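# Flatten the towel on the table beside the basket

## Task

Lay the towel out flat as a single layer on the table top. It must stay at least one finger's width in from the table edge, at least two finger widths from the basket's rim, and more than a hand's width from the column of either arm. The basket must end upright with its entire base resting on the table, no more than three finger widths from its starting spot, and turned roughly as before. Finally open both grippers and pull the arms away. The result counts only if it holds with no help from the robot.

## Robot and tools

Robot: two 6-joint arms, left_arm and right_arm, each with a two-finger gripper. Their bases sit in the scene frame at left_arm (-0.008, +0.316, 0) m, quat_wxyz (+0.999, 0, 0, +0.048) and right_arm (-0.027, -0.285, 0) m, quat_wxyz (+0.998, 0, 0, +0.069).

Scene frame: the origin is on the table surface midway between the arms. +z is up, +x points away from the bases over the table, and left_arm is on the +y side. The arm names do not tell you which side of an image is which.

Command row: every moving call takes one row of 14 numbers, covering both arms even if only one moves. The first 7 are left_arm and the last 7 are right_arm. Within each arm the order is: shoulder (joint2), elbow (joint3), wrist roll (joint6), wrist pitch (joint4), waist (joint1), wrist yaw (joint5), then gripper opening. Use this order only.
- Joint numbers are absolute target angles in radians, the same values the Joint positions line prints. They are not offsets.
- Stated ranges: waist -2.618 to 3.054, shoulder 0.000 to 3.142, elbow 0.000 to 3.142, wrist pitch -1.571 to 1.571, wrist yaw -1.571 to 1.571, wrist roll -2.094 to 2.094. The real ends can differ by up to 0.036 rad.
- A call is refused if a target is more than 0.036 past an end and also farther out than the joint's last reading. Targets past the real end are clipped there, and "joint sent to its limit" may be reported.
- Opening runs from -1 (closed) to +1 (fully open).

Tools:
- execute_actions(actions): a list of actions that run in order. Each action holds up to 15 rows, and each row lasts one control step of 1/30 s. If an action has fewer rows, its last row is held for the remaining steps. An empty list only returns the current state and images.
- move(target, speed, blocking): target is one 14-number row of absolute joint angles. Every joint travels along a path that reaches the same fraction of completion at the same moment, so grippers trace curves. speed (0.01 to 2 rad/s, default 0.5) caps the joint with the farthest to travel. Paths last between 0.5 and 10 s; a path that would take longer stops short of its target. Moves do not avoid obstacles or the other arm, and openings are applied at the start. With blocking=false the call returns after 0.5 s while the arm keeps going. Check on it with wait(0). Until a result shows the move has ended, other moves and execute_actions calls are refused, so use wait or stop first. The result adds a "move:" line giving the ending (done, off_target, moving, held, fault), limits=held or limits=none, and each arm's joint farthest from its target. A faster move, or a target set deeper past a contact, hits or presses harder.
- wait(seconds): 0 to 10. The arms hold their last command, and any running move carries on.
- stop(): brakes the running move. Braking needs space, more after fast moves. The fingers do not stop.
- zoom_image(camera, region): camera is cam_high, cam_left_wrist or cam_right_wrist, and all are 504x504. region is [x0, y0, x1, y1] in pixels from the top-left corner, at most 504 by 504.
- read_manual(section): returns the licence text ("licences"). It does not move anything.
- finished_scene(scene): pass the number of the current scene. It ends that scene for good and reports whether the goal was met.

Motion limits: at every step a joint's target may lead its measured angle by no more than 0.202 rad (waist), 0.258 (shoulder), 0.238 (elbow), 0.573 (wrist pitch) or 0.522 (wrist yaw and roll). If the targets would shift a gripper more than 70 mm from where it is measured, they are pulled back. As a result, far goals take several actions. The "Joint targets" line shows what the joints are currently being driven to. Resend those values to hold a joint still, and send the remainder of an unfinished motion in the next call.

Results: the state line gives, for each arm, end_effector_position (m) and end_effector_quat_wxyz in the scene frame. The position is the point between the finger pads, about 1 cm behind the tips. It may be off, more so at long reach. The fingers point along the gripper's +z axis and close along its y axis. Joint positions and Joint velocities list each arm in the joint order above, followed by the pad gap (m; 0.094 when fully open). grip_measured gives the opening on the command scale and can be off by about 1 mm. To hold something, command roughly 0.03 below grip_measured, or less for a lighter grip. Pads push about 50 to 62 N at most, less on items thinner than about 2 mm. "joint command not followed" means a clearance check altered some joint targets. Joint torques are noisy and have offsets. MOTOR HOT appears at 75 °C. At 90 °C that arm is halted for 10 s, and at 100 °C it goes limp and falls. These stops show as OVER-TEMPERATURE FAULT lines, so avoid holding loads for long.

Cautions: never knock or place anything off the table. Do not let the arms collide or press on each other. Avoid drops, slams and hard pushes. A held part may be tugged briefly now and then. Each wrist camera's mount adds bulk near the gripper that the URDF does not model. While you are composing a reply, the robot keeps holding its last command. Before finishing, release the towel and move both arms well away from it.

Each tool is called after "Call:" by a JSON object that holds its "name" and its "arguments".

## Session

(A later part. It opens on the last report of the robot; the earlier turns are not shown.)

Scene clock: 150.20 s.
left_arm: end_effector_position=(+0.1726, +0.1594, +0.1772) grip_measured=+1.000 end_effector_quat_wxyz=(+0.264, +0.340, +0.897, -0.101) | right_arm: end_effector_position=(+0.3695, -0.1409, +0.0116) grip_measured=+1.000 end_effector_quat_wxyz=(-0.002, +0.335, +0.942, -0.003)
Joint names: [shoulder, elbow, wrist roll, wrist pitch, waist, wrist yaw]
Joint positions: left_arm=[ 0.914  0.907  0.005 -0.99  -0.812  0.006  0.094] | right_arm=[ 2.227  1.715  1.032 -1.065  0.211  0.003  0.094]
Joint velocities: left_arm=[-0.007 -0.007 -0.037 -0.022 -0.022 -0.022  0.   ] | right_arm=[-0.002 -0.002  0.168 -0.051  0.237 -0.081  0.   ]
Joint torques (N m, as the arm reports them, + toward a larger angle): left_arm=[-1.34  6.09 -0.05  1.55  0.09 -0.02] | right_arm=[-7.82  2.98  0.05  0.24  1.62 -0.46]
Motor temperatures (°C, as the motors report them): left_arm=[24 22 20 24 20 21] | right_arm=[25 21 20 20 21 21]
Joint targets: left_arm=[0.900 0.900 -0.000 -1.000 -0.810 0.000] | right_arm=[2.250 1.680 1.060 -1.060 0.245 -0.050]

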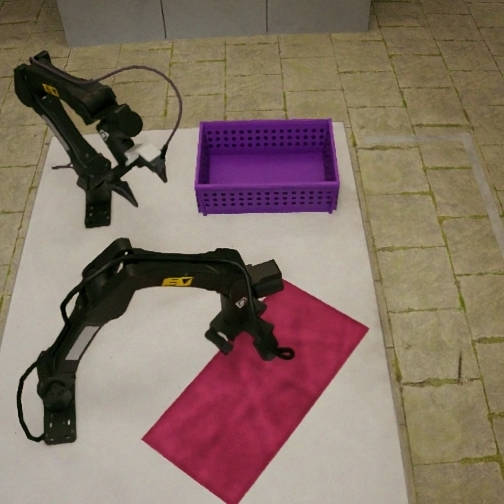

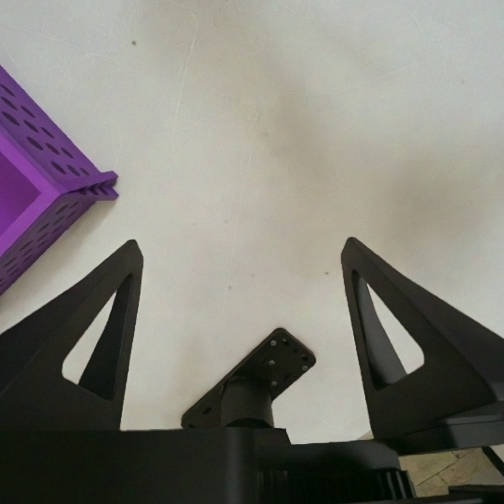

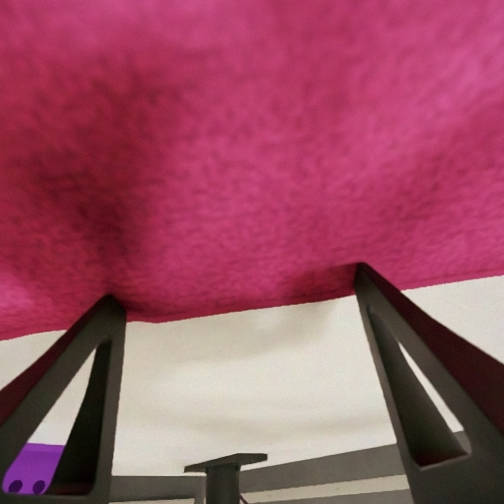

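Call:
{"name": "execute_actions", "arguments": {"actions": [[[0.9,0.9,0,-1,-0.81,0,1,2.244,1.67,1.062,-1.06,0.248,-0.05,1],[0.9,0.9,0,-1,-0.81,0,1,2.238,1.66,1.065,-1.06,0.251,-0.05,1],[0.9,0.9,0,-1,-0.81,0,1,2.231,1.65,1.068,-1.06,0.254,-0.05,1],[0.9,0.9,0,-1,-0.81,0,1,2.224,1.64,1.071,-1.06,0.257,-0.05,1],[0.9,0.9,0,-1,-0.81,0,1,2.217,1.63,1.074,-1.06,0.26,-0.05,1],[0.9,0.9,0,-1,-0.81,0,1,2.21,1.62,1.077,-1.06,0.263,-0.05,1],[0.9,0.9,0,-1,-0.81,0,1,2.203,1.61,1.08,-1.058,0.266,-0.05,1],[0.9,0.9,0,-1,-0.81,0,1,2.196,1.6,1.083,-1.056,0.269,-0.05,1],[0.9,0.9,0,-1,-0.81,0,1,2.189,1.59,1.086,-1.054,0.272,-0.05,1],[0.9,0.9,0,-1,-0.81,0,1,2.182,1.58,1.089,-1.052,0.275,-0.05,1],[0.9,0.9,0,-1,-0.81,0,1,2.175,1.57,1.092,-1.05,0.278,-0.05,1],[0.9,0.9,0,-1,-0.81,0,1,2.168,1.56,1.095,-1.048,0.281,-0.05,1],[0.9,0.9,0,-1,-0.81,0,1,2.161,1.55,1.098,-1.046,0.284,-0.05,1]]]}}

Call:
{"name": "move", "arguments": {"target": [0.9,0.9,0,-1,-0.81,0,1,2.09,1.72,1.09,-1.19,0.265,-0.01,1], "speed": 0.35}}

Call:
{"name": "move", "arguments": {"target": [0.9,0.9,0,-1,-0.81,0,1,0.6,0.8,0.5,-1.1,0.2,0,1], "speed": 1.0}}

Scene clock: 158.40 s.
left_arm: end_effector_position=(+0.1726, +0.1594, +0.1772) grip_measured=+1.000 end_effector_quat_wxyz=(+0.264, +0.340, +0.897, -0.101) | right_arm: end_effector_position=(+0.3425, -0.1247, +0.0123) grip_measured=+1.000 end_effector_quat_wxyz=(-0.003, +0.330, +0.944, -0.001)
Joint names: [shoulder, elbow, wrist roll, wrist pitch, waist, wrist yaw]
Joint positions: left_arm=[ 0.914  0.907  0.005 -0.99  -0.812  0.006  0.094] | right_arm=[ 2.153  1.597  1.078 -1.02   0.269 -0.002  0.094]
Joint velocities: left_arm=[-0.017  0.007 -0.037  0.022  0.017 -0.007  0.   ] | right_arm=[-0.085 -0.129  0.139  0.022  0.051  0.037  0.   ]
Joint torques (N m, as the arm reports them, + toward a larger angle): left_arm=[-1.34  6.08 -0.05  1.55  0.1  -0.03] | right_arm=[-8.    2.54  0.15 -0.04  0.92 -0.39]
Motor temperatures (°C, as the motors report them): left_arm=[24 22 20 24 20 21] | right_arm=[25 21 20 20 21 21]
Joint targets: left_arm=[0.900 0.900 0.000 -1.000 -0.810 0.000] | right_arm=[2.161 1.550 1.098 -1.046 0.284 -0.050]

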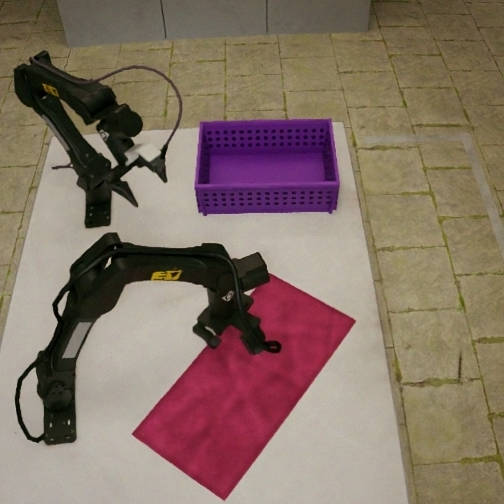

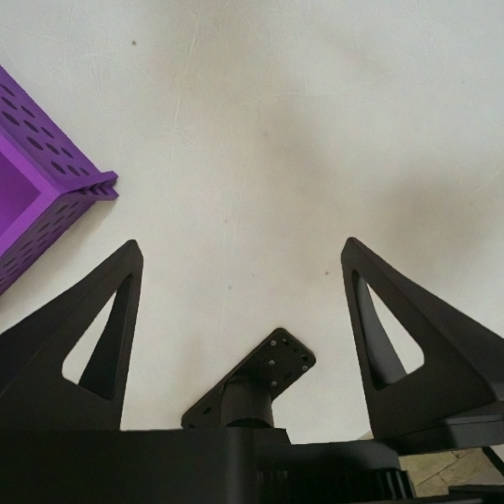

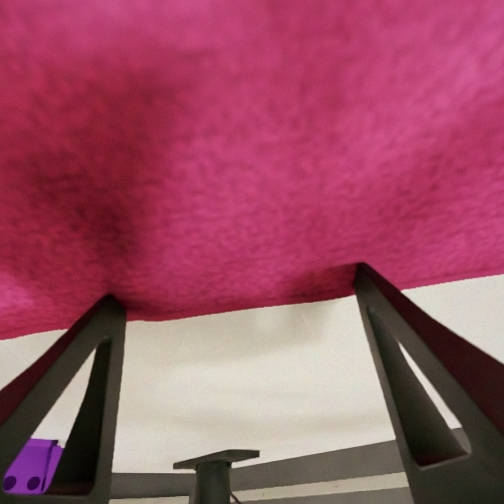

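Scene clock: 159.57 s.
left_arm: end_effector_position=(+0.1726, +0.1594, +0.1772) grip_measured=+1.000 end_effector_quat_wxyz=(+0.264, +0.340, +0.897, -0.101) | right_arm: end_effector_position=(+0.3375, -0.1253, +0.0529) grip_measured=+1.000 end_effector_quat_wxyz=(-0.011, +0.332, +0.943, -0.004)
Joint names: [shoulder, elbow, wrist roll, wrist pitch, waist, wrist yaw]
Joint positions: left_arm=[ 0.914  0.907  0.005 -0.99  -0.812  0.006  0.094] | right_arm=[ 2.11   1.695  1.084 -1.178  0.27  -0.009  0.094]
Joint velocities: left_arm=[-0.002 -0.012  0.022 -0.022 -0.012  0.037  0.   ] | right_arm=[-0.007 -0.012 -0.051  0.037 -0.002 -0.095  0.   ]
Joint torques (N m, as the arm reports them, + toward a larger angle): left_arm=[-1.36  6.07 -0.05  1.54  0.1  -0.03] | right_arm=[-10.21   8.24   0.1    0.08  -0.37  -0.01]
Motor temperatures (°C, as the motors report them): left_arm=[24 22 20 24 20 21] | right_arm=[25 21 20 20 21 21]
Joint targets: left_arm=[0.900 0.900 -0.000 -1.000 -0.810 -0.000] | right_arm=[2.090 1.720 1.090 -1.190 0.265 -0.010]
move: off_target (right_arm); limits=none; left_arm: farthest joint: the shoulder, 0.014 radians from its target (0.014 radians at the start); right_arm: farthest joint: the elbow, 0.025 radians from its target (0.123 radians at the start)

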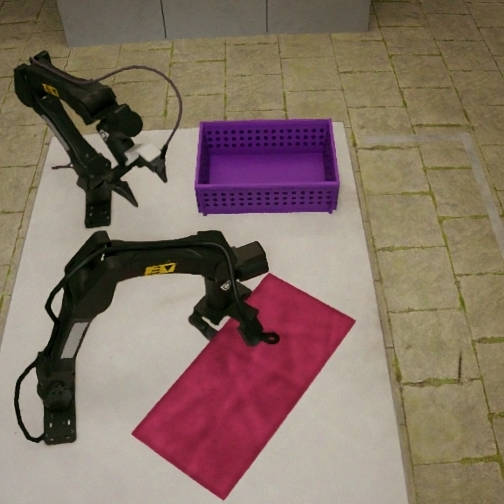

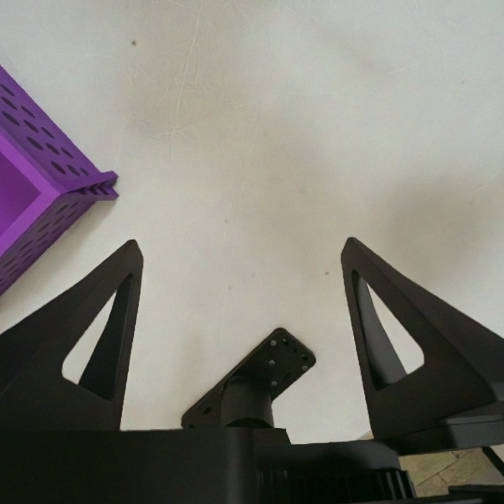

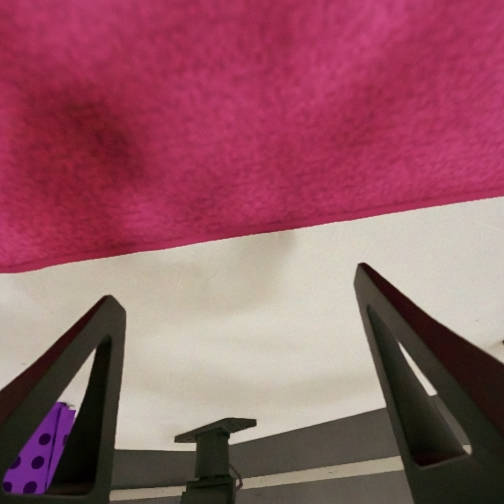

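Scene clock: 161.90 s.
left_arm: end_effector_position=(+0.1726, +0.1594, +0.1772) grip_measured=+1.000 end_effector_quat_wxyz=(+0.264, +0.340, +0.897, -0.101) | right_arm: end_effector_position=(+0.1424, -0.2216, +0.1755) grip_measured=+1.000 end_effector_quat_wxyz=(+0.281, +0.077, +0.947, +0.133)
Joint names: [shoulder, elbow, wrist roll, wrist pitch, waist, wrist yaw]
Joint positions: left_arm=[ 0.914  0.907  0.005 -0.99  -0.812  0.006  0.094] | right_arm=[ 0.617  0.804  0.511 -1.124  0.208 -0.009  0.094]
Joint velocities: left_arm=[ 0.022  0.007 -0.037 -0.037  0.012 -0.007  0.   ] | right_arm=[ 0.002  0.002  0.037 -0.095 -0.027 -0.051  0.   ]
Joint torques (N m, as the arm reports them, + toward a larger angle): left_arm=[-1.35  6.08 -0.05  1.54  0.09 -0.03] | right_arm=[-0.2   6.36 -0.07  1.38 -0.58  0.07]
Motor temperatures (°C, as the motors report them): left_arm=[23 22 20 24 20 21] | right_arm=[25 21 20 20 21 21]
Joint targets: left_arm=[0.900 0.900 -0.000 -1.000 -0.810 -0.000] | right_arm=[0.600 0.800 0.500 -1.100 0.200 0.000]
move: off_target (right_arm); limits=none; left_arm: farthest joint: the shoulder, 0.014 radians from its target (0.014 radians at the start); right_arm: farthest joint: the wrist pitch, 0.024 radians from its target (0.078 radians at the start)

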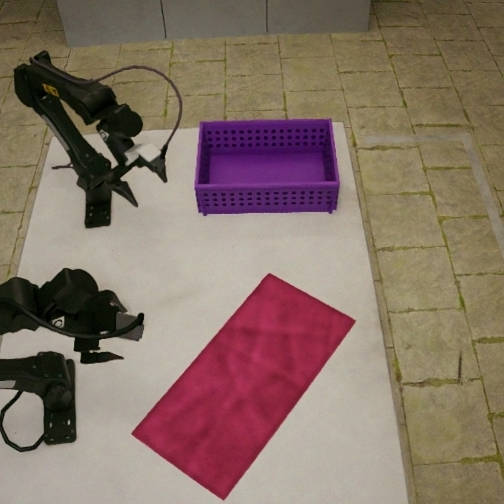

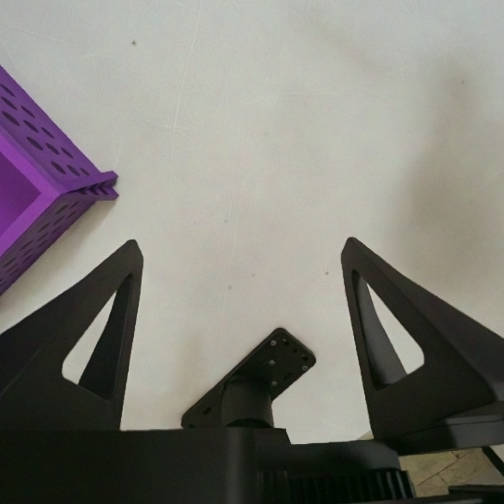

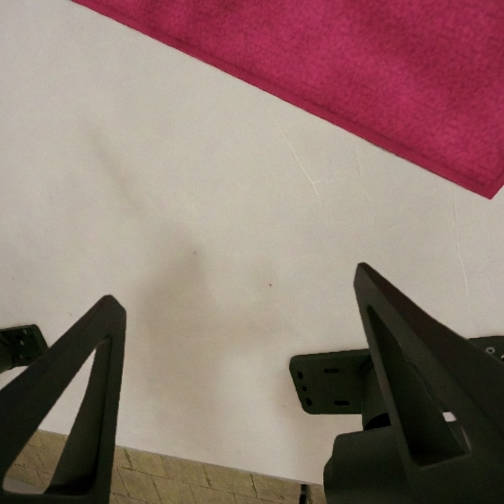

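Call:
{"name": "finished_scene", "arguments": {"scene": 1}}

The scene is finished: the task was done.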